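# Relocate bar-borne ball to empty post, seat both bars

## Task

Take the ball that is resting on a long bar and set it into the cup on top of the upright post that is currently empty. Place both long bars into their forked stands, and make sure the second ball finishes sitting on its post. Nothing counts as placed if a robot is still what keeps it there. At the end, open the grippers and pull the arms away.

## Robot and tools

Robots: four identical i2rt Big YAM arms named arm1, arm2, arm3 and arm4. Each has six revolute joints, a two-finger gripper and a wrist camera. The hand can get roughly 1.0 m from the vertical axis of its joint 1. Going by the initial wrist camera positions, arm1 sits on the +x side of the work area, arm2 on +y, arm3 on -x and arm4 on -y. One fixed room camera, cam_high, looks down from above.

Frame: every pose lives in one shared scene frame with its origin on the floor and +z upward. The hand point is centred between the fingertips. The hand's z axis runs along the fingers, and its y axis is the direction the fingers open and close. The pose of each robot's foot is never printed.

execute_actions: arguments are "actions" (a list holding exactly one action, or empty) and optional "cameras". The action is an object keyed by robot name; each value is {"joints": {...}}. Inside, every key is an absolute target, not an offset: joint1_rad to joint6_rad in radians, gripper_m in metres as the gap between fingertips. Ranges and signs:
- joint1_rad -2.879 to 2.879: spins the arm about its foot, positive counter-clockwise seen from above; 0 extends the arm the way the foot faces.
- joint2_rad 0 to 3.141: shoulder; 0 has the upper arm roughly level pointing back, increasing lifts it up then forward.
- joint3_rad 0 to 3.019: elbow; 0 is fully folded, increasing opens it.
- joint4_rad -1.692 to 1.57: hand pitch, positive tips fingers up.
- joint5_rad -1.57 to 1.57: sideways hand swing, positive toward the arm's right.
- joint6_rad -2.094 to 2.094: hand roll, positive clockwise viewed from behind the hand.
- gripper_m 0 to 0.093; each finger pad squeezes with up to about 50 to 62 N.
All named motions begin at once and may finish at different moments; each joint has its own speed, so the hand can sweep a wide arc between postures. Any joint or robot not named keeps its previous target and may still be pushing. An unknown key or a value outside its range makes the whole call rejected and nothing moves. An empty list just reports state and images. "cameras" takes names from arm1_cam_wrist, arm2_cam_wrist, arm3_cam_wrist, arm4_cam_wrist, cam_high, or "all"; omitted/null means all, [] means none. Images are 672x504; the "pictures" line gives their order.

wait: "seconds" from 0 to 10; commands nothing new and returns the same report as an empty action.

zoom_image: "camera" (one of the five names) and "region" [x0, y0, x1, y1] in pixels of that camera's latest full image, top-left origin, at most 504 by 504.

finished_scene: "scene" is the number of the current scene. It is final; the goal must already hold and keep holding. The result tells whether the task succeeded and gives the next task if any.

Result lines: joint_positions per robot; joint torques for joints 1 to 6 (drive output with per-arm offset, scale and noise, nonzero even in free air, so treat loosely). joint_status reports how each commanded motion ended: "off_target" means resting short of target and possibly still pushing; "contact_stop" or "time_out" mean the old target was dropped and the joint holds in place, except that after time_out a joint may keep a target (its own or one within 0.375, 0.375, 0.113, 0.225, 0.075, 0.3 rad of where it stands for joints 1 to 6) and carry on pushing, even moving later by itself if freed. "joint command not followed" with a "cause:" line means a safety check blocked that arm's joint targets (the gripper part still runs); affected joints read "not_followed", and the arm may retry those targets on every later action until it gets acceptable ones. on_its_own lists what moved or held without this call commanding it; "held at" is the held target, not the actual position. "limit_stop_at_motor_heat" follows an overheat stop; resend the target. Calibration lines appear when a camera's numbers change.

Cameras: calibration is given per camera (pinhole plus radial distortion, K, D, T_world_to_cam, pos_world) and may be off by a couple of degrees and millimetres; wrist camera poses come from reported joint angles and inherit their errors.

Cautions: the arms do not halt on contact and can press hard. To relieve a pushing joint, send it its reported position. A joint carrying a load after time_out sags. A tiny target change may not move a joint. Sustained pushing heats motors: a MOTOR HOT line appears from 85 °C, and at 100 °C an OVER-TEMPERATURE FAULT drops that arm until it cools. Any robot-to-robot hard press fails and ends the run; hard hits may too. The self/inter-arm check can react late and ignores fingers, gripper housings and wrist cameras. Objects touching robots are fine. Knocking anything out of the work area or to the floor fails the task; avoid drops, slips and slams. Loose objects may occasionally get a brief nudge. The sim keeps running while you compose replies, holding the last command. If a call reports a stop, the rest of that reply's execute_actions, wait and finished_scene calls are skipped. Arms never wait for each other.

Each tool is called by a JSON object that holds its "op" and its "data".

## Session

{"op": "execute_actions", "data": {"actions": []}}

Scene clock: 0.00 s.
Joint torques (N m, as the arm reports them, + toward a larger angle): no reading
arm1.joint_positions: joint1_rad=-0.068 joint2_rad=+0.631 joint3_rad=+1.346 joint4_rad=-1.449 joint5_rad=-0.021 joint6_rad=-0.394 gripper_m=+0.095
arm1.joint_status: not commanded
arm1.hand: x=+1.2242 y=+0.0041 z=+1.3148 quat_wxyz=(+0.078, -0.898, -0.168, +0.400) (m; scene frame)
arm2.joint_positions: joint1_rad=-0.246 joint2_rad=+0.540 joint3_rad=+1.392 joint4_rad=-1.339 joint5_rad=-0.277 joint6_rad=-0.390 gripper_m=+0.095
arm2.joint_status: not commanded
arm2.hand: x=-0.0020 y=+1.2562 z=+1.4110 quat_wxyz=(-0.334, -0.503, -0.683, +0.411) (m; scene frame)
arm3.joint_positions: joint1_rad=-0.492 joint2_rad=+0.482 joint3_rad=+1.333 joint4_rad=-1.322 joint5_rad=-0.003 joint6_rad=+0.446 gripper_m=+0.094
arm3.joint_status: not commanded
arm3.hand: x=-1.2864 y=-0.0937 z=+1.3263 quat_wxyz=(-0.522, -0.396, -0.755, +0.019) (m; scene frame)
arm4.joint_positions: joint1_rad=-0.404 joint2_rad=+0.454 joint3_rad=+1.408 joint4_rad=-1.473 joint5_rad=-0.168 joint6_rad=+0.204 gripper_m=+0.095
arm4.joint_status: not commanded
arm4.hand: x=+0.0407 y=-1.3155 z=+1.3679 quat_wxyz=(-0.348, +0.419, -0.751, -0.374) (m; scene frame)
pictures: arm1_cam_wrist, arm2_cam_wrist, arm3_cam_wrist, arm4_cam_wrist, cam_high
camera_calibration (this result's frames):
arm1_cam_wrist: T_world_to_cam=[[-0.228237, 0.930497, 0.286504, -0.101733], [0.941708, 0.285692, -0.17767, -0.912516], [-0.247173, 0.229252, -0.941461, 1.6647], [0, 0, 0, 1]] pos_world=[1.24757, -0.0262749, 1.43427]
arm2_cam_wrist: T_world_to_cam=[[-0.960351, -0.147763, 0.236415, -0.146237], [-0.242729, 0.860298, -0.448296, -0.441107], [-0.137146, -0.487906, -0.862055, 1.95108], [0, 0, 0, 1]] pos_world=[0.020074, 1.30982, 1.51876]
arm3_cam_wrist: T_world_to_cam=[[-0.620623, -0.691588, -0.369504, -0.375813], [-0.570091, 0.721528, -0.39293, -0.139359], [0.538353, -0.0332103, -0.842065, 1.93329], [0, 0, 0, 1]] pos_world=[-1.35347, -0.0951519, 1.43433]
arm4_cam_wrist: T_world_to_cam=[[0.889937, -0.359999, -0.280025, -0.121621], [-0.44866, -0.801344, -0.395667, -0.487115], [-0.0819563, 0.477755, -0.874662, 1.95091], [0, 0, 0, 1]] pos_world=[0.0495752, -1.36619, 1.47959]
Images, in order (width x height): arm1_cam_wrist 672x504, arm2_cam_wrist 672x504, arm3_cam_wrist 672x504, arm4_cam_wrist 672x504, cam_high 672x504.

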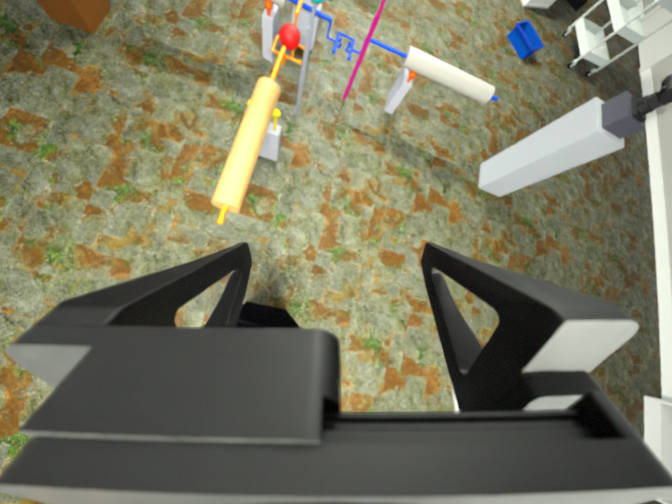

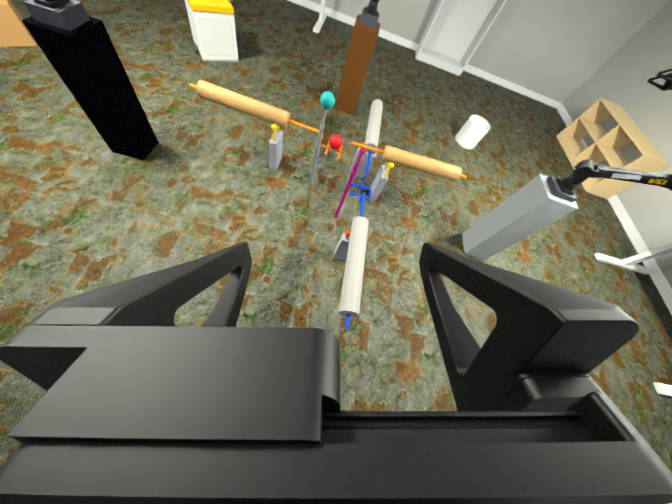

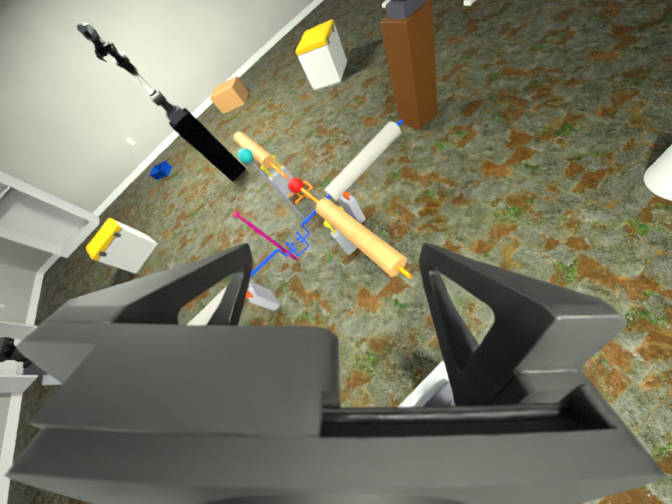

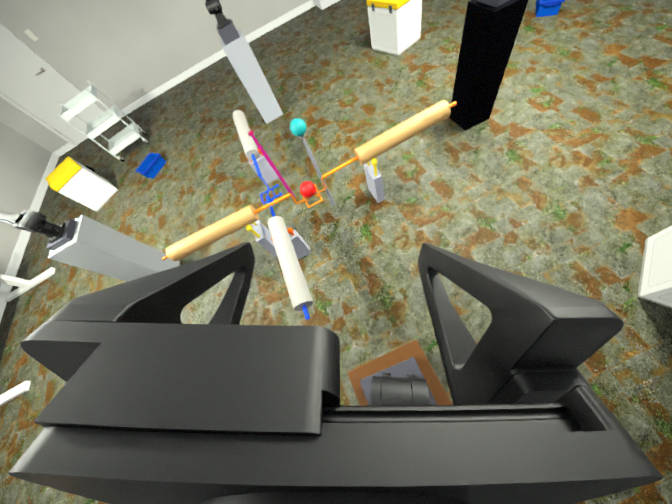

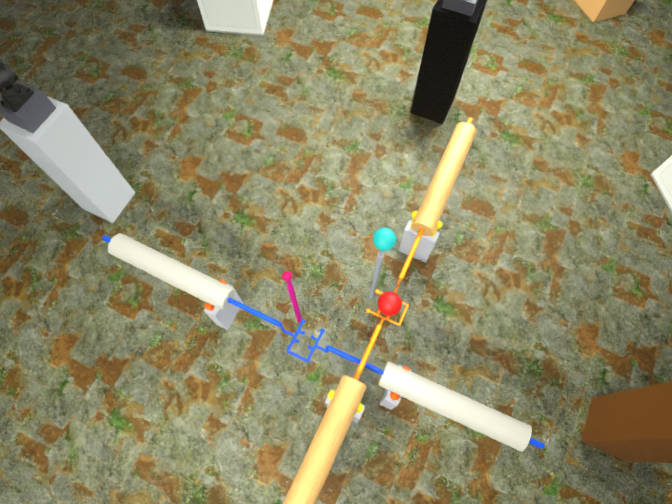

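{"op": "zoom_image", "data": {"camera": "cam_high", "region": [250, 200, 470, 430]}}

{"op": "zoom_image", "data": {"camera": "arm4_cam_wrist", "region": [220, 100, 400, 270]}}

{"op": "zoom_image", "data": {"camera": "arm2_cam_wrist", "region": [260, 80, 440, 250]}}

Region (250, 200, 470, 430) of cam_high's 672x504 image, scaled by 2.191, with more detail than that image has; it fills the left 482 columns of this view, and the rest is white.

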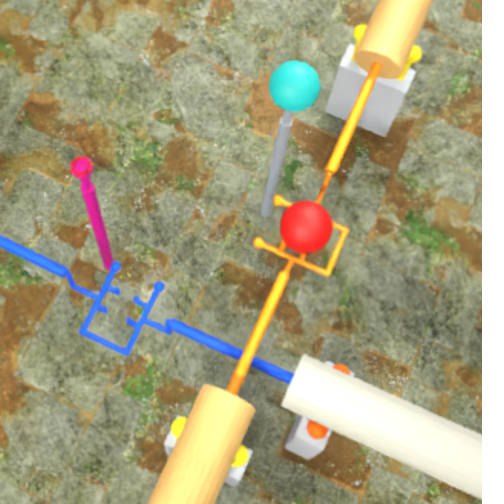

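Region (220, 100, 400, 270) of arm4_cam_wrist's 672x504 image, scaled by 2.800, with more detail than that image has.

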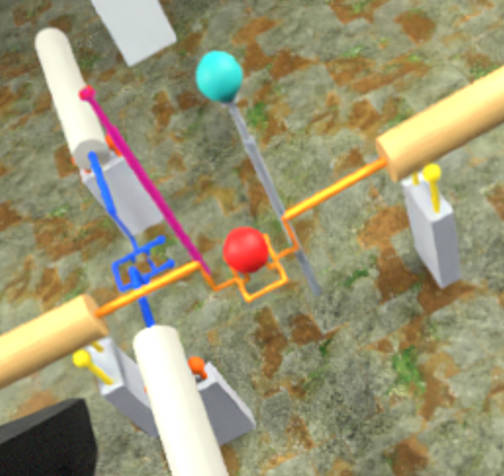

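Region (260, 80, 440, 250) of arm2_cam_wrist's 672x504 image, scaled by 2.800, with more detail than that image has.

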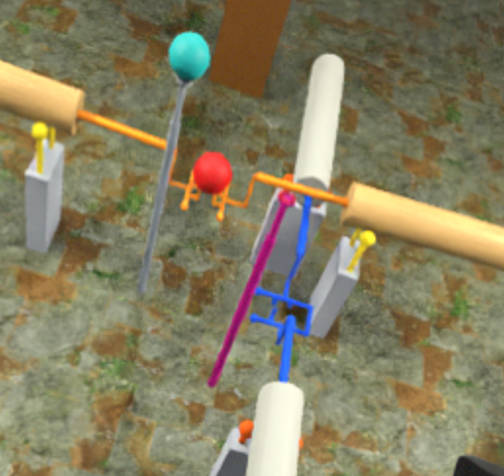

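{"op": "zoom_image", "data": {"camera": "cam_high", "region": [330, 330, 400, 400]}}

{"op": "zoom_image", "data": {"camera": "arm4_cam_wrist", "region": [250, 175, 310, 230]}}

Region (330, 330, 400, 400) of cam_high's 672x504 image, scaled by 7.200, with more detail than that image has.

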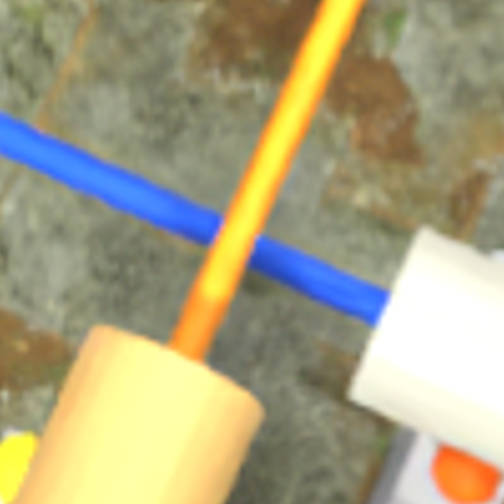

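Region (250, 175, 310, 230) of arm4_cam_wrist's 672x504 image, scaled by 8.400, with more detail than that image has; it fills the top 462 rows of this view, and the rest is white.

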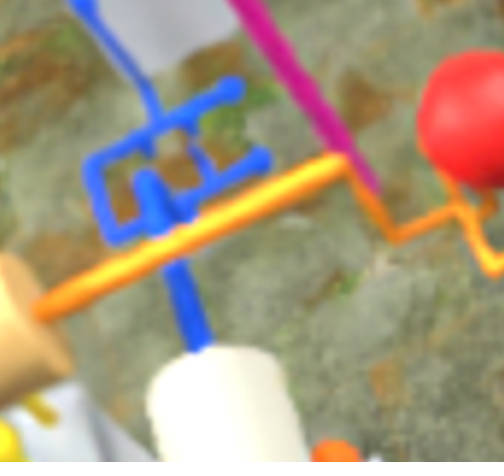

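{"op": "execute_actions", "data": {"actions": [{"arm1":{"joints":{"joint1_rad":0.468,"joint2_rad":2.35,"joint3_rad":1.33,"joint4_rad":-0.513,"joint5_rad":0,"joint6_rad":0.475,"gripper_m":0.07}},"arm3":{"joints":{"joint1_rad":-0.5,"joint2_rad":2.26,"joint3_rad":1.285,"joint4_rad":-0.558,"joint5_rad":0,"joint6_rad":-0.5,"gripper_m":0.07}}}], "cameras": ["arm1_cam_wrist","arm3_cam_wrist","cam_high"]}}

Scene clock: 3.00 s.
Joint torques (N m, as the arm reports them, + toward a larger angle): arm1=[ -2.58 -19.38   5.4    0.86   0.2    0.17] | arm2=[ 0.97  2.13  9.31  2.3  -0.11  0.07] | arm3=[ -0.8  -17.87   4.18   1.01   0.02  -0.11] | arm4=[ 0.29  6.34  9.44  1.67 -0.12 -0.21]
arm1.joint_positions: joint1_rad=+0.476 joint2_rad=+2.353 joint3_rad=+1.317 joint4_rad=-0.522 joint5_rad=-0.001 joint6_rad=+0.464 gripper_m=+0.070
arm1.joint_status: all done
arm1.hand: x=+0.9830 y=-0.2605 z=+0.5972 quat_wxyz=(-0.003, -1.000, -0.023, +0.006) (m; scene frame)
arm2.joint_positions: joint1_rad=-0.246 joint2_rad=+0.540 joint3_rad=+1.392 joint4_rad=-1.339 joint5_rad=-0.277 joint6_rad=-0.390 gripper_m=+0.095
arm2.joint_status: not commanded
arm2.hand: x=-0.0020 y=+1.2562 z=+1.4110 quat_wxyz=(-0.334, -0.503, -0.683, +0.411) (m; scene frame)
arm3.joint_positions: joint1_rad=-0.492 joint2_rad=+2.260 joint3_rad=+1.276 joint4_rad=-0.566 joint5_rad=-0.002 joint6_rad=-0.487 gripper_m=+0.070
arm3.joint_status: all done
arm3.hand: x=-0.9893 y=-0.2656 z=+0.6001 quat_wxyz=(-0.010, -0.018, -1.000, +0.005) (m; scene frame)
arm4.joint_positions: joint1_rad=-0.404 joint2_rad=+0.454 joint3_rad=+1.408 joint4_rad=-1.473 joint5_rad=-0.168 joint6_rad=+0.204 gripper_m=+0.095
arm4.joint_status: not commanded
arm4.hand: x=+0.0407 y=-1.3155 z=+1.3679 quat_wxyz=(-0.348, +0.419, -0.751, -0.374) (m; scene frame)
pictures: arm1_cam_wrist, arm3_cam_wrist, cam_high
camera_calibration (this result's frames):
arm1_cam_wrist: T_world_to_cam=[[-0.0480025, 0.998784, 0.0112636, 0.300043], [0.820487, 0.0329973, 0.570712, -1.13093], [0.569646, 0.0366372, -0.821073, 0.0651193], [0, 0, 0, 1]] pos_world=[0.905222, -0.264746, 0.695523]
arm3_cam_wrist: T_world_to_cam=[[-0.0205589, -0.99967, 0.0153876, -0.29788], [-0.823811, 0.0256589, 0.566284, -1.14272], [-0.566492, -0.00103432, -0.824067, 0.060897], [0, 0, 0, 1]] pos_world=[-0.913011, -0.268398, 0.70187]
Images, in order (width x height): arm1_cam_wrist 672x504, arm3_cam_wrist 672x504, cam_high 672x504.

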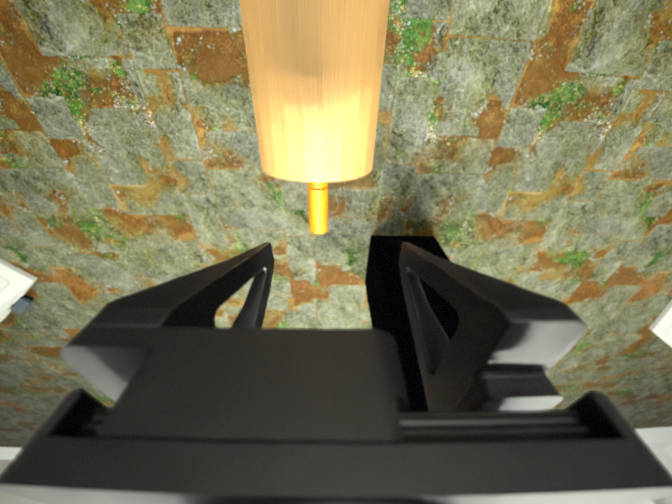

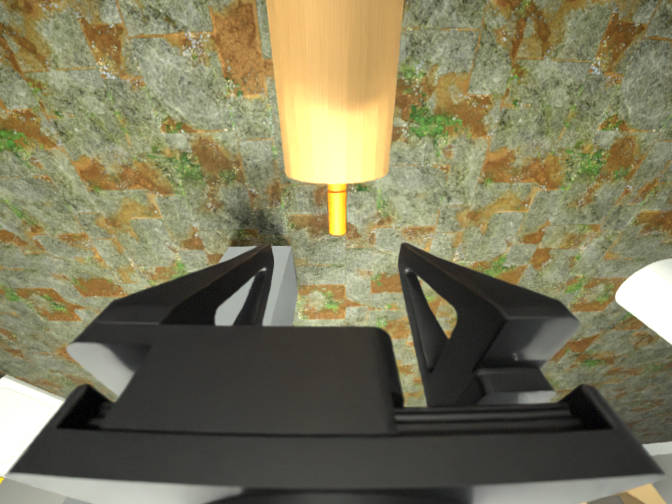

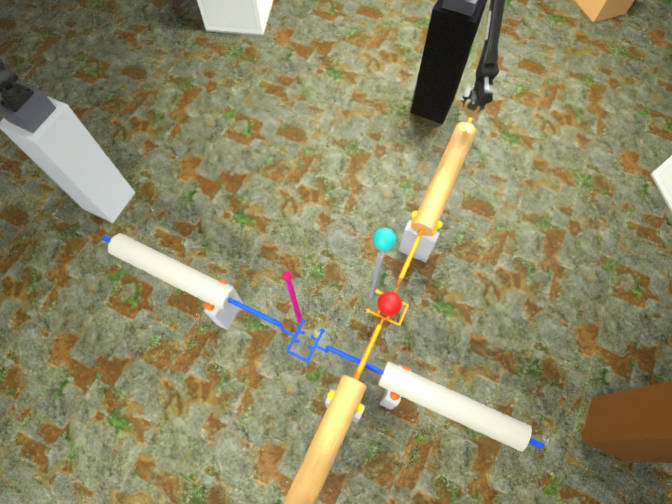

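{"op": "execute_actions", "data": {"actions": [{"arm1":{"joints":{"joint1_rad":0.55,"joint2_rad":2.555,"joint3_rad":1.365,"joint4_rad":-0.365,"joint6_rad":0.545}},"arm3":{"joints":{"joint1_rad":-0.545,"joint2_rad":2.455,"joint3_rad":1.255,"joint4_rad":-0.368,"joint6_rad":-0.55}}}], "cameras": ["arm1_cam_wrist","arm3_cam_wrist"]}}

Scene clock: 4.73 s.
Joint torques (N m, as the arm reports them, + toward a larger angle): arm1=[ -2.61 -19.94   4.02   0.85   0.2    0.19] | arm2=[ 1.03  2.8   9.21  2.31 -0.1   0.09] | arm3=[  0.08 -19.14   3.02   0.88   0.    -0.07] | arm4=[ 0.24  6.36  9.45  1.67 -0.12 -0.21]
arm1.joint_positions: joint1_rad=+0.556 joint2_rad=+2.569 joint3_rad=+1.352 joint4_rad=-0.373 joint5_rad=-0.001 joint6_rad=+0.534 gripper_m=+0.070
arm1.joint_status: all done
arm1.hand: x=+1.0303 y=-0.2803 z=+0.4949 quat_wxyz=(+0.005, -1.000, -0.028, -0.008) (m; scene frame)
arm2.joint_positions: joint1_rad=-0.246 joint2_rad=+0.540 joint3_rad=+1.392 joint4_rad=-1.339 joint5_rad=-0.277 joint6_rad=-0.390 gripper_m=+0.095
arm2.joint_status: not commanded
arm2.hand: x=-0.0020 y=+1.2562 z=+1.4110 quat_wxyz=(-0.334, -0.503, -0.683, +0.411) (m; scene frame)
arm3.joint_positions: joint1_rad=-0.550 joint2_rad=+2.470 joint3_rad=+1.244 joint4_rad=-0.375 joint5_rad=-0.001 joint6_rad=-0.537 gripper_m=+0.070
arm3.joint_status: all done
arm3.hand: x=-1.0472 y=-0.2651 z=+0.4921 quat_wxyz=(+0.013, -0.022, -1.000, -0.008) (m; scene frame)
arm4.joint_positions: joint1_rad=-0.404 joint2_rad=+0.454 joint3_rad=+1.408 joint4_rad=-1.473 joint5_rad=-0.168 joint6_rad=+0.204 gripper_m=+0.095
arm4.joint_status: not commanded
arm4.hand: x=+0.0407 y=-1.3155 z=+1.3679 quat_wxyz=(-0.348, +0.419, -0.751, -0.374) (m; scene frame)
pictures: arm1_cam_wrist, arm3_cam_wrist
camera_calibration (this result's frames):
arm1_cam_wrist: T_world_to_cam=[[-0.0591085, 0.997891, 0.0268302, 0.326666], [0.804295, 0.0316869, 0.593385, -1.10559], [0.591284, 0.0566535, -0.804471, -0.0700634], [0, 0, 0, 1]] pos_world=[0.949953, -0.286975, 0.59091]
arm3_cam_wrist: T_world_to_cam=[[-0.0284616, -0.999548, -0.0096724, -0.292769], [-0.797767, 0.0168835, 0.602729, -1.12223], [-0.602293, 0.0248709, -0.797887, -0.104452], [0, 0, 0, 1]] pos_world=[-0.966518, -0.271092, 0.590225]
Images, in order (width x height): arm1_cam_wrist 672x504, arm3_cam_wrist 672x504.

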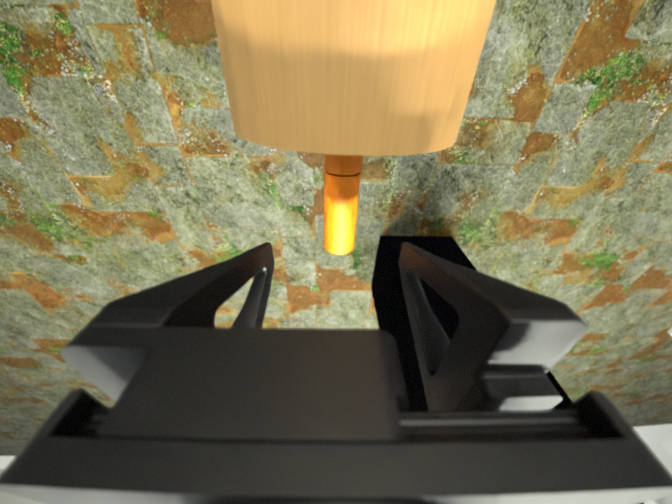

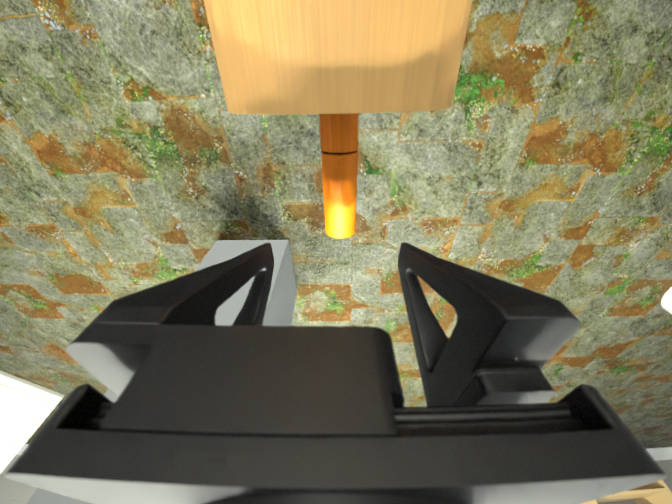

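{"op": "execute_actions", "data": {"actions": [{"arm1":{"joints":{"joint2_rad":2.705,"joint3_rad":1.455,"joint4_rad":-0.335}},"arm3":{"joints":{"joint2_rad":2.603,"joint3_rad":1.343,"joint4_rad":-0.33}}}], "cameras": ["arm1_cam_wrist","arm3_cam_wrist"]}}

Scene clock: 6.23 s.
Joint torques (N m, as the arm reports them, + toward a larger angle): arm1=[ -2.41 -19.22   3.12   0.47   0.21   0.17] | arm2=[ 1.24  2.29  9.37  2.4  -0.1   0.05] | arm3=[  0.54 -18.54   1.83   0.95  -0.05  -0.12] | arm4=[ 0.29  6.36  9.43  1.67 -0.13 -0.21]
arm1.joint_positions: joint1_rad=+0.556 joint2_rad=+2.704 joint3_rad=+1.449 joint4_rad=-0.337 joint5_rad=-0.001 joint6_rad=+0.534 gripper_m=+0.070
arm1.joint_status: all done
arm1.hand: x=+1.0281 y=-0.2816 z=+0.4409 quat_wxyz=(+0.006, -1.000, -0.028, -0.008) (m; scene frame)
arm2.joint_positions: joint1_rad=-0.246 joint2_rad=+0.540 joint3_rad=+1.392 joint4_rad=-1.339 joint5_rad=-0.277 joint6_rad=-0.390 gripper_m=+0.095
arm2.joint_status: not commanded
arm2.hand: x=-0.0020 y=+1.2562 z=+1.4110 quat_wxyz=(-0.334, -0.503, -0.683, +0.411) (m; scene frame)
arm3.joint_positions: joint1_rad=-0.550 joint2_rad=+2.599 joint3_rad=+1.338 joint4_rad=-0.332 joint5_rad=-0.001 joint6_rad=-0.538 gripper_m=+0.070
arm3.joint_status: all done
arm3.hand: x=-1.0389 y=-0.2706 z=+0.4423 quat_wxyz=(+0.009, -0.022, -1.000, -0.006) (m; scene frame)
arm4.joint_positions: joint1_rad=-0.404 joint2_rad=+0.454 joint3_rad=+1.408 joint4_rad=-1.473 joint5_rad=-0.168 joint6_rad=+0.204 gripper_m=+0.095
arm4.joint_status: not commanded
arm4.hand: x=+0.0407 y=-1.3155 z=+1.3679 quat_wxyz=(-0.348, +0.419, -0.751, -0.374) (m; scene frame)
pictures: arm1_cam_wrist, arm3_cam_wrist
camera_calibration (this result's frames):
arm1_cam_wrist: T_world_to_cam=[[-0.058759, 0.99789, 0.0276097, 0.328645], [0.803557, 0.0308693, 0.594427, -1.07166], [0.592321, 0.0571139, -0.803675, -0.113326], [0, 0, 0, 1]] pos_world=[0.947575, -0.288397, 0.536872]
arm3_cam_wrist: T_world_to_cam=[[-0.028023, -0.999592, -0.00547542, -0.299886], [-0.801796, 0.0192061, 0.59729, -1.08672], [-0.596941, 0.021128, -0.802007, -0.132682], [0, 0, 0, 1]] pos_world=[-0.958934, -0.276089, 0.541032]
Images, in order (width x height): arm1_cam_wrist 672x504, arm3_cam_wrist 672x504.

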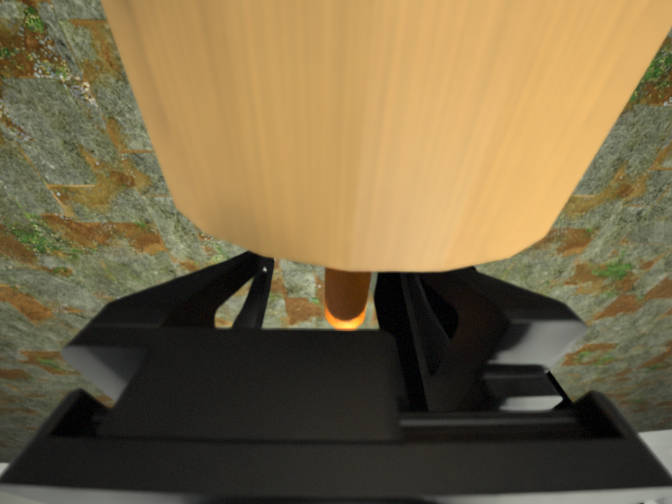

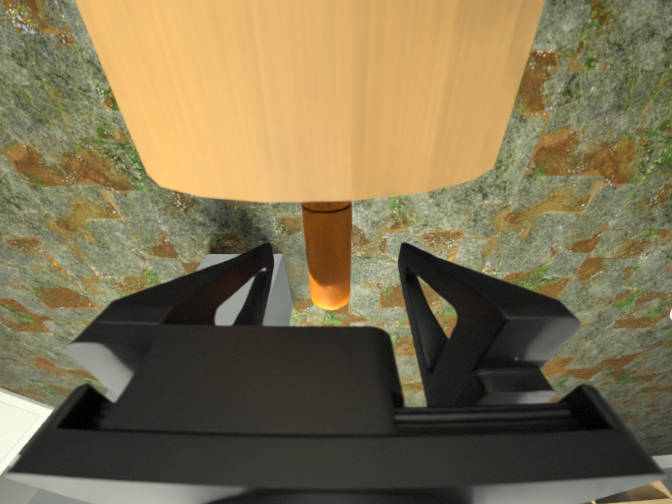

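Looks like the same as scene 1's grasp views. Close.

{"op": "execute_actions", "data": {"actions": [{"arm1":{"joints":{"gripper_m":0.0}},"arm3":{"joints":{"gripper_m":0.0}}}], "cameras": ["arm1_cam_wrist","arm3_cam_wrist"]}}

Scene clock: 6.97 s.
Joint torques (N m, as the arm reports them, + toward a larger angle): arm1=[ -1.96 -19.09   3.37   0.57   0.06   0.01] | arm2=[ 0.69  1.94  9.29  2.42 -0.08  0.14] | arm3=[ -0.55 -19.03   2.37   0.79   0.02  -0.02] | arm4=[ 0.26  6.32  9.45  1.66 -0.12 -0.21]
arm1.joint_positions: joint1_rad=+0.548 joint2_rad=+2.704 joint3_rad=+1.446 joint4_rad=-0.339 joint5_rad=+0.002 joint6_rad=+0.551 gripper_m=+0.019
arm1.joint_status: gripper_m off_target (ended at +0.019, target +0.000)
arm1.hand: x=+1.0275 y=-0.2767 z=+0.4406 quat_wxyz=(+0.009, -1.000, -0.016, -0.010) (m; scene frame)
arm2.joint_positions: joint1_rad=-0.246 joint2_rad=+0.540 joint3_rad=+1.392 joint4_rad=-1.339 joint5_rad=-0.277 joint6_rad=-0.390 gripper_m=+0.095
arm2.joint_status: not commanded
arm2.hand: x=-0.0020 y=+1.2562 z=+1.4110 quat_wxyz=(-0.334, -0.503, -0.683, +0.411) (m; scene frame)
arm3.joint_positions: joint1_rad=-0.546 joint2_rad=+2.599 joint3_rad=+1.337 joint4_rad=-0.334 joint5_rad=-0.002 joint6_rad=-0.547 gripper_m=+0.018
arm3.joint_status: gripper_m off_target (ended at +0.018, target +0.000)
arm3.hand: x=-1.0388 y=-0.2682 z=+0.4422 quat_wxyz=(+0.010, -0.015, -1.000, -0.007) (m; scene frame)
arm4.joint_positions: joint1_rad=-0.404 joint2_rad=+0.454 joint3_rad=+1.408 joint4_rad=-1.473 joint5_rad=-0.168 joint6_rad=+0.204 gripper_m=+0.095
arm4.joint_status: not commanded
arm4.hand: x=+0.0407 y=-1.3155 z=+1.3679 quat_wxyz=(-0.348, +0.419, -0.751, -0.374) (m; scene frame)
pictures: arm1_cam_wrist, arm3_cam_wrist
camera_calibration (this result's frames):
arm1_cam_wrist: T_world_to_cam=[[-0.0349051, 0.998826, 0.0335752, 0.29678], [0.802656, 0.00800231, 0.596389, -1.07746], [0.59542, 0.0477663, -0.801993, -0.120012], [0, 0, 0, 1]] pos_world=[0.94665, -0.282076, 0.536374]
arm3_cam_wrist: T_world_to_cam=[[-0.0147196, -0.999858, -0.00825195, -0.282535], [-0.800893, 0.00684878, 0.598769, -1.0896], [-0.598627, 0.0154226, -0.80088, -0.136511], [0, 0, 0, 1]] pos_world=[-0.95853, -0.272927, 0.540757]
Images, in order (width x height): arm1_cam_wrist 672x504, arm3_cam_wrist 672x504.

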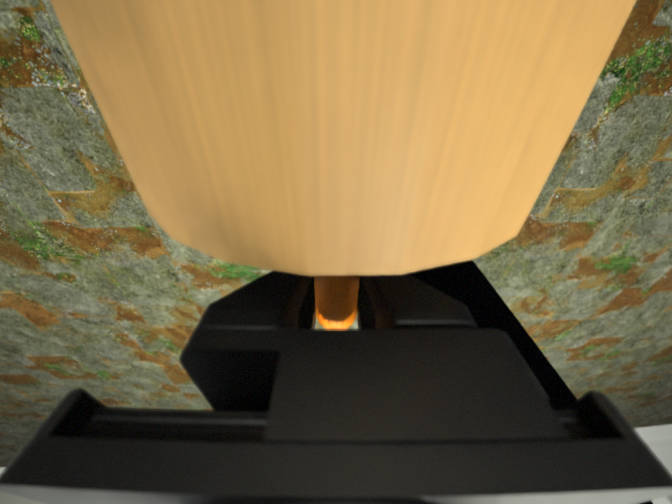

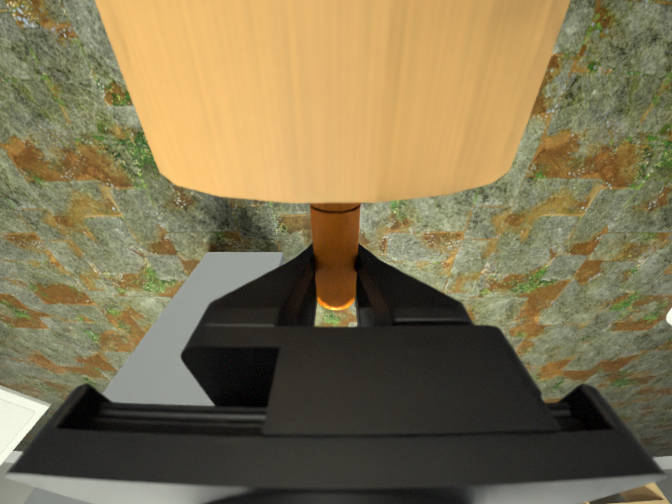

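{"op": "execute_actions", "data": {"actions": [], "cameras": ["cam_high"]}}

Scene clock: 9.07 s.
Joint torques (N m, as the arm reports them, + toward a larger angle): arm1=[ -2.1  -19.27   3.37   0.6    0.07   0.  ] | arm2=[ 0.34  2.5   9.28  2.4  -0.12  0.07] | arm3=[ -0.07 -18.7    2.36   1.     0.02  -0.01] | arm4=[ 0.27  6.33  9.44  1.67 -0.12 -0.21]
arm1.joint_positions: joint1_rad=+0.548 joint2_rad=+2.704 joint3_rad=+1.446 joint4_rad=-0.339 joint5_rad=+0.002 joint6_rad=+0.551 gripper_m=+0.019
arm1.joint_status: gripper_m off_target (ended at +0.019, target +0.000)
arm1.hand: x=+1.0275 y=-0.2767 z=+0.4406 quat_wxyz=(+0.009, -1.000, -0.016, -0.010) (m; scene frame)
arm2.joint_positions: joint1_rad=-0.246 joint2_rad=+0.540 joint3_rad=+1.392 joint4_rad=-1.339 joint5_rad=-0.277 joint6_rad=-0.390 gripper_m=+0.095
arm2.joint_status: not commanded
arm2.hand: x=-0.0020 y=+1.2562 z=+1.4110 quat_wxyz=(-0.334, -0.503, -0.683, +0.411) (m; scene frame)
arm3.joint_positions: joint1_rad=-0.546 joint2_rad=+2.599 joint3_rad=+1.337 joint4_rad=-0.334 joint5_rad=-0.002 joint6_rad=-0.547 gripper_m=+0.018
arm3.joint_status: gripper_m off_target (ended at +0.018, target +0.000)
arm3.hand: x=-1.0388 y=-0.2682 z=+0.4422 quat_wxyz=(+0.010, -0.015, -1.000, -0.007) (m; scene frame)
arm4.joint_positions: joint1_rad=-0.404 joint2_rad=+0.454 joint3_rad=+1.408 joint4_rad=-1.473 joint5_rad=-0.168 joint6_rad=+0.204 gripper_m=+0.095
arm4.joint_status: not commanded
arm4.hand: x=+0.0407 y=-1.3155 z=+1.3679 quat_wxyz=(-0.348, +0.419, -0.751, -0.374) (m; scene frame)
pictures: cam_high
Images, in order (width x height): cam_high 672x504.

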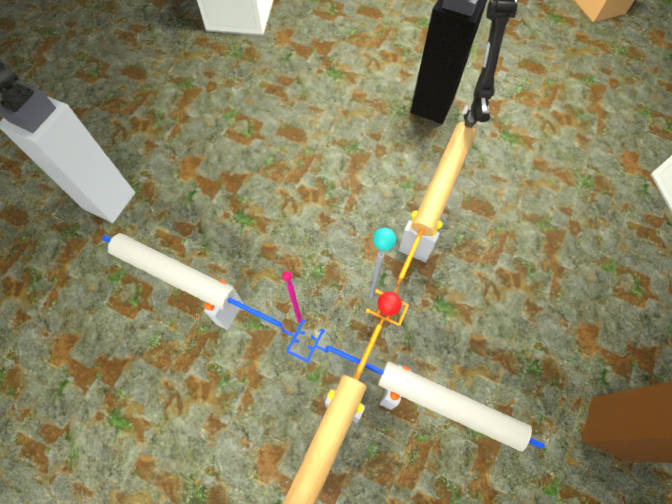

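{"op": "execute_actions", "data": {"actions": [{"arm1":{"joints":{"joint2_rad":2.47,"joint3_rad":1.31,"joint4_rad":-0.36}},"arm3":{"joints":{"joint2_rad":2.37,"joint3_rad":1.22,"joint4_rad":-0.37}}}], "cameras": ["cam_high"]}}

Scene clock: 10.50 s.
Joint torques (N m, as the arm reports them, + toward a larger angle): arm1=[ -1.84 -22.04   3.86   0.63   0.32   0.03] | arm2=[ 0.5   2.74  9.04  2.39 -0.11  0.08] | arm3=[ -0.95 -22.4    2.58   0.63  -0.14  -0.03] | arm4=[ 0.25  6.34  9.44  1.67 -0.12 -0.21]
arm1.joint_positions: joint1_rad=+0.545 joint2_rad=+2.506 joint3_rad=+1.300 joint4_rad=-0.365 joint5_rad=-0.004 joint6_rad=+0.548 gripper_m=+0.019
arm1.joint_status: all done
arm1.hand: x=+1.0287 y=-0.2754 z=+0.5183 quat_wxyz=(-0.001, -1.000, -0.016, +0.000) (m; scene frame)
arm2.joint_positions: joint1_rad=-0.246 joint2_rad=+0.540 joint3_rad=+1.392 joint4_rad=-1.339 joint5_rad=-0.277 joint6_rad=-0.390 gripper_m=+0.095
arm2.joint_status: not commanded
arm2.hand: x=-0.0020 y=+1.2562 z=+1.4110 quat_wxyz=(-0.334, -0.503, -0.683, +0.411) (m; scene frame)
arm3.joint_positions: joint1_rad=-0.542 joint2_rad=+2.417 joint3_rad=+1.218 joint4_rad=-0.367 joint5_rad=+0.002 joint6_rad=-0.543 gripper_m=+0.018
arm3.joint_status: all done
arm3.hand: x=-1.0385 y=-0.2662 z=+0.5129 quat_wxyz=(-0.001, -0.015, -1.000, +0.002) (m; scene frame)
arm4.joint_positions: joint1_rad=-0.404 joint2_rad=+0.454 joint3_rad=+1.408 joint4_rad=-1.473 joint5_rad=-0.168 joint6_rad=+0.204 gripper_m=+0.095
arm4.joint_status: not commanded
arm4.hand: x=+0.0407 y=-1.3155 z=+1.3679 quat_wxyz=(-0.348, +0.419, -0.751, -0.374) (m; scene frame)
pictures: cam_high
Images, in order (width x height): cam_high 672x504.

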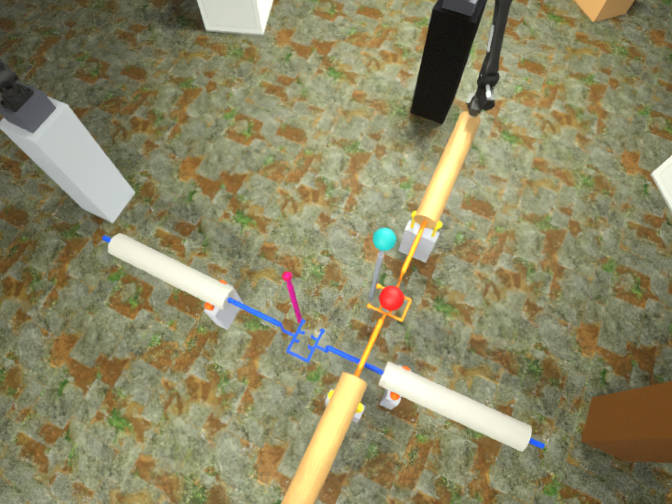

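{"op": "execute_actions", "data": {"actions": [{"arm1":{"joints":{"joint1_rad":0.56,"joint2_rad":2.285,"joint3_rad":1.355,"joint4_rad":-0.595,"joint6_rad":0.56}},"arm3":{"joints":{"joint1_rad":-0.65,"joint2_rad":2.085,"joint3_rad":1.075,"joint4_rad":-0.507,"joint6_rad":-0.645}}}], "cameras": ["cam_high"]}}

Scene clock: 11.87 s.
Joint torques (N m, as the arm reports them, + toward a larger angle): arm1=[ -1.7  -20.68   5.94   0.19   0.37   0.11] | arm2=[ 1.33  2.31  9.2   2.35 -0.08  0.06] | arm3=[ -1.03 -19.88   3.51   0.76  -0.18   0.07] | arm4=[ 0.27  6.36  9.45  1.67 -0.13 -0.21]
arm1.joint_positions: joint1_rad=+0.551 joint2_rad=+2.296 joint3_rad=+1.344 joint4_rad=-0.588 joint5_rad=-0.005 joint6_rad=+0.556 gripper_m=+0.019
arm1.joint_status: all done
arm1.hand: x=+0.9893 y=-0.3060 z=+0.6325 quat_wxyz=(-0.010, -1.000, -0.015, +0.013) (m; scene frame)
arm2.joint_positions: joint1_rad=-0.246 joint2_rad=+0.540 joint3_rad=+1.392 joint4_rad=-1.339 joint5_rad=-0.277 joint6_rad=-0.390 gripper_m=+0.095
arm2.joint_status: not commanded
arm2.hand: x=-0.0020 y=+1.2562 z=+1.4110 quat_wxyz=(-0.334, -0.503, -0.683, +0.411) (m; scene frame)
arm3.joint_positions: joint1_rad=-0.644 joint2_rad=+2.116 joint3_rad=+1.074 joint4_rad=-0.503 joint5_rad=+0.002 joint6_rad=-0.649 gripper_m=+0.018
arm3.joint_status: all done
arm3.hand: x=-1.0794 y=-0.2978 z=+0.6278 quat_wxyz=(-0.009, -0.013, -1.000, +0.009) (m; scene frame)
arm4.joint_positions: joint1_rad=-0.404 joint2_rad=+0.454 joint3_rad=+1.408 joint4_rad=-1.473 joint5_rad=-0.168 joint6_rad=+0.204 gripper_m=+0.095
arm4.joint_status: not commanded
arm4.hand: x=+0.0407 y=-1.3155 z=+1.3679 quat_wxyz=(-0.348, +0.419, -0.751, -0.374) (m; scene frame)
pictures: cam_high
Images, in order (width x height): cam_high 672x504.

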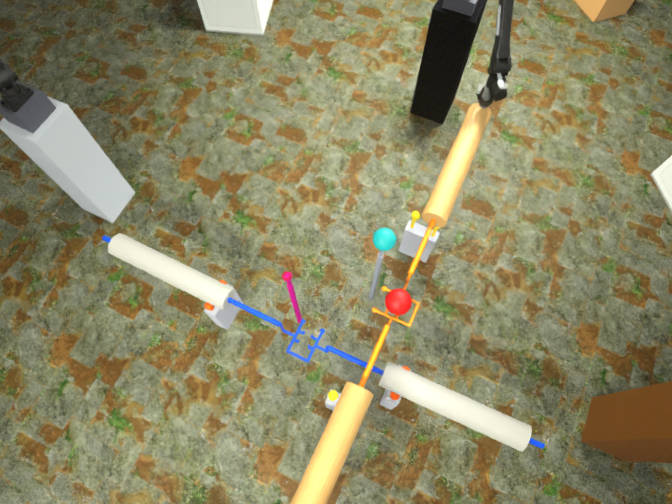

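{"op": "execute_actions", "data": {"actions": [{"arm1":{"joints":{"joint1_rad":0.51,"joint2_rad":2.085,"joint3_rad":1.49,"joint4_rad":-0.95,"joint6_rad":0.517}},"arm3":{"joints":{"joint1_rad":-0.725,"joint2_rad":1.69,"joint3_rad":0.975,"joint4_rad":-0.815,"joint6_rad":-0.72}}}], "cameras": ["cam_high"]}}

Scene clock: 13.10 s.
Joint torques (N m, as the arm reports them, + toward a larger angle): arm1=[ -0.9  -20.43   8.58  -0.81   0.04   0.27] | arm2=[ 1.08  2.03  9.15  2.29 -0.09  0.08] | arm3=[ -2.2  -15.49   4.86   0.19   0.08  -0.04] | arm4=[ 0.27  6.35  9.45  1.67 -0.12 -0.21]
arm1.joint_positions: joint1_rad=+0.492 joint2_rad=+2.095 joint3_rad=+1.467 joint4_rad=-0.916 joint5_rad=+0.003 joint6_rad=+0.495 gripper_m=+0.019
arm1.joint_status: all done
arm1.hand: x=+0.9428 y=-0.2934 z=+0.7750 quat_wxyz=(-0.005, -1.000, -0.016, +0.014) (m; scene frame)
arm2.joint_positions: joint1_rad=-0.246 joint2_rad=+0.540 joint3_rad=+1.392 joint4_rad=-1.339 joint5_rad=-0.277 joint6_rad=-0.390 gripper_m=+0.095
arm2.joint_status: not commanded
arm2.hand: x=-0.0020 y=+1.2562 z=+1.4110 quat_wxyz=(-0.334, -0.503, -0.683, +0.411) (m; scene frame)
arm3.joint_positions: joint1_rad=-0.706 joint2_rad=+1.710 joint3_rad=+0.976 joint4_rad=-0.802 joint5_rad=-0.006 joint6_rad=-0.714 gripper_m=+0.018
arm3.joint_status: all done
arm3.hand: x=-1.1282 y=-0.2913 z=+0.7790 quat_wxyz=(-0.015, -0.011, -1.000, +0.010) (m; scene frame)
arm4.joint_positions: joint1_rad=-0.404 joint2_rad=+0.454 joint3_rad=+1.408 joint4_rad=-1.473 joint5_rad=-0.168 joint6_rad=+0.204 gripper_m=+0.095
arm4.joint_status: not commanded
arm4.hand: x=+0.0407 y=-1.3155 z=+1.3679 quat_wxyz=(-0.348, +0.419, -0.751, -0.374) (m; scene frame)
pictures: cam_high
Images, in order (width x height): cam_high 672x504.

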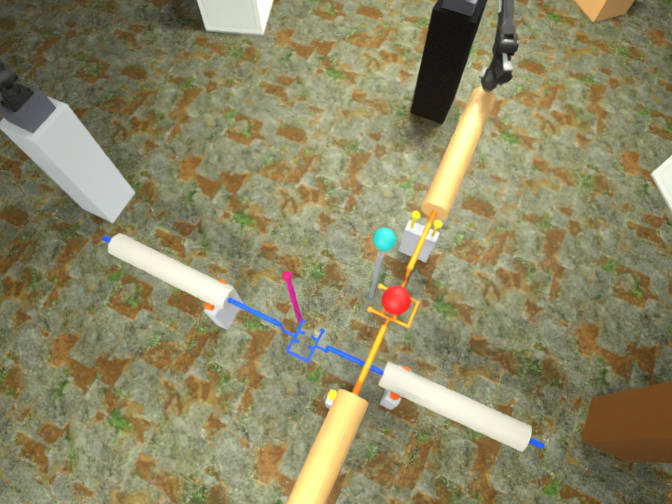

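{"op": "execute_actions", "data": {"actions": [{"arm1":{"joints":{"joint1_rad":0.451,"joint2_rad":2.005,"joint3_rad":1.74,"joint4_rad":-1.285,"joint6_rad":0.455}},"arm3":{"joints":{"joint1_rad":-0.78,"joint2_rad":1.385,"joint3_rad":0.995,"joint4_rad":-1.165,"joint6_rad":-0.78}}}], "cameras": ["cam_high"]}}

Scene clock: 14.40 s.
Joint torques (N m, as the arm reports them, + toward a larger angle): arm1=[ -0.1  -23.13   9.14  -1.57  -0.22   0.31] | arm2=[ 1.39  2.93  9.23  2.46 -0.12  0.12] | arm3=[ -1.76 -11.35   7.43  -0.53   0.49  -0.12] | arm4=[ 0.24  6.37  9.45  1.66 -0.12 -0.21]
arm1.joint_positions: joint1_rad=+0.423 joint2_rad=+2.035 joint3_rad=+1.727 joint4_rad=-1.232 joint5_rad=+0.009 joint6_rad=+0.432 gripper_m=+0.019
arm1.joint_status: all done
arm1.hand: x=+0.8899 y=-0.2740 z=+0.8978 quat_wxyz=(-0.002, -1.000, -0.013, +0.017) (m; scene frame)
arm2.joint_positions: joint1_rad=-0.246 joint2_rad=+0.540 joint3_rad=+1.392 joint4_rad=-1.339 joint5_rad=-0.277 joint6_rad=-0.390 gripper_m=+0.095
arm2.joint_status: not commanded
arm2.hand: x=-0.0020 y=+1.2562 z=+1.4110 quat_wxyz=(-0.334, -0.503, -0.683, +0.411) (m; scene frame)
arm3.joint_positions: joint1_rad=-0.756 joint2_rad=+1.401 joint3_rad=+0.976 joint4_rad=-1.130 joint5_rad=-0.016 joint6_rad=-0.765 gripper_m=+0.018
arm3.joint_status: all done
arm3.hand: x=-1.1821 y=-0.2650 z=+0.8965 quat_wxyz=(-0.011, -0.011, -1.000, +0.000) (m; scene frame)
arm4.joint_positions: joint1_rad=-0.404 joint2_rad=+0.454 joint3_rad=+1.408 joint4_rad=-1.473 joint5_rad=-0.168 joint6_rad=+0.204 gripper_m=+0.095
arm4.joint_status: not commanded
arm4.hand: x=+0.0407 y=-1.3155 z=+1.3679 quat_wxyz=(-0.348, +0.419, -0.751, -0.374) (m; scene frame)
pictures: cam_high
Images, in order (width x height): cam_high 672x504.

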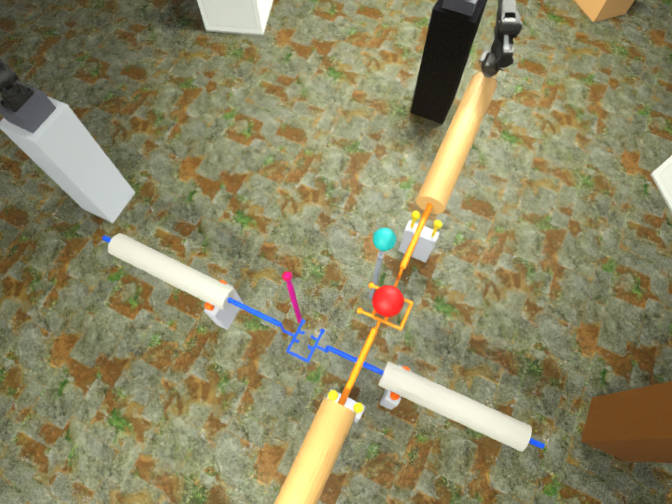

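{"op": "execute_actions", "data": {"actions": [{"arm1":{"joints":{"joint1_rad":0.11,"joint2_rad":1.85,"joint3_rad":1.475,"joint4_rad":-1.2,"joint6_rad":0.11}},"arm3":{"joints":{"joint1_rad":-0.26,"joint2_rad":1.1,"joint3_rad":0.73,"joint4_rad":-1.195,"joint6_rad":-0.26}}}], "cameras": ["cam_high"]}}

Scene clock: 16.00 s.
Joint torques (N m, as the arm reports them, + toward a larger angle): arm1=[ -1.76 -21.99   6.41  -1.67  -0.18   0.1 ] | arm2=[ 1.39  1.89  9.04  2.43 -0.13  0.14] | arm3=[-0.81 -8.77  5.55 -0.81  0.25  0.04] | arm4=[ 0.28  6.34  9.45  1.67 -0.12 -0.2 ]
arm1.joint_positions: joint1_rad=+0.104 joint2_rad=+1.894 joint3_rad=+1.498 joint4_rad=-1.143 joint5_rad=+0.008 joint6_rad=+0.108 gripper_m=+0.019
arm1.joint_status: joint4_rad off_target (ended at -1.143, target -1.200); the others done
arm1.hand: x=+0.8888 y=-0.0769 z=+0.8958 quat_wxyz=(+0.002, -1.000, -0.016, +0.017) (m; scene frame)
arm2.joint_positions: joint1_rad=-0.246 joint2_rad=+0.540 joint3_rad=+1.392 joint4_rad=-1.339 joint5_rad=-0.277 joint6_rad=-0.390 gripper_m=+0.095
arm2.joint_status: not commanded
arm2.hand: x=-0.0020 y=+1.2562 z=+1.4110 quat_wxyz=(-0.334, -0.503, -0.683, +0.411) (m; scene frame)
arm3.joint_positions: joint1_rad=-0.254 joint2_rad=+1.135 joint3_rad=+0.740 joint4_rad=-1.151 joint5_rad=-0.009 joint6_rad=-0.263 gripper_m=+0.018
arm3.joint_status: all done
arm3.hand: x=-1.1789 y=-0.0782 z=+0.8939 quat_wxyz=(-0.013, -0.011, -1.000, -0.001) (m; scene frame)
arm4.joint_positions: joint1_rad=-0.404 joint2_rad=+0.454 joint3_rad=+1.408 joint4_rad=-1.473 joint5_rad=-0.168 joint6_rad=+0.204 gripper_m=+0.095
arm4.joint_status: not commanded
arm4.hand: x=+0.0407 y=-1.3155 z=+1.3679 quat_wxyz=(-0.348, +0.419, -0.751, -0.374) (m; scene frame)
pictures: cam_high
Images, in order (width x height): cam_high 672x504.

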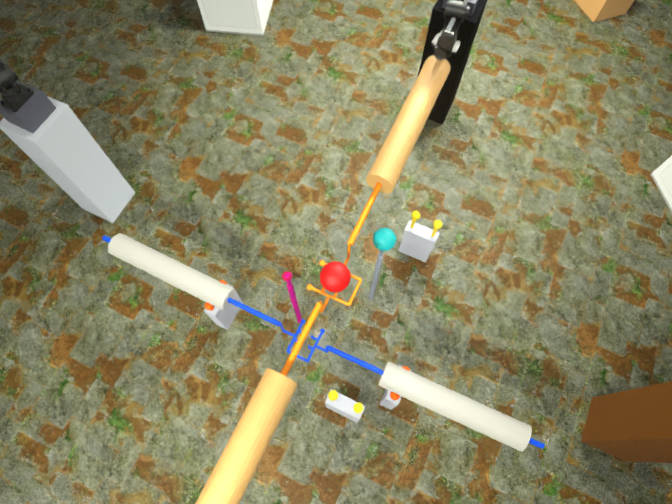

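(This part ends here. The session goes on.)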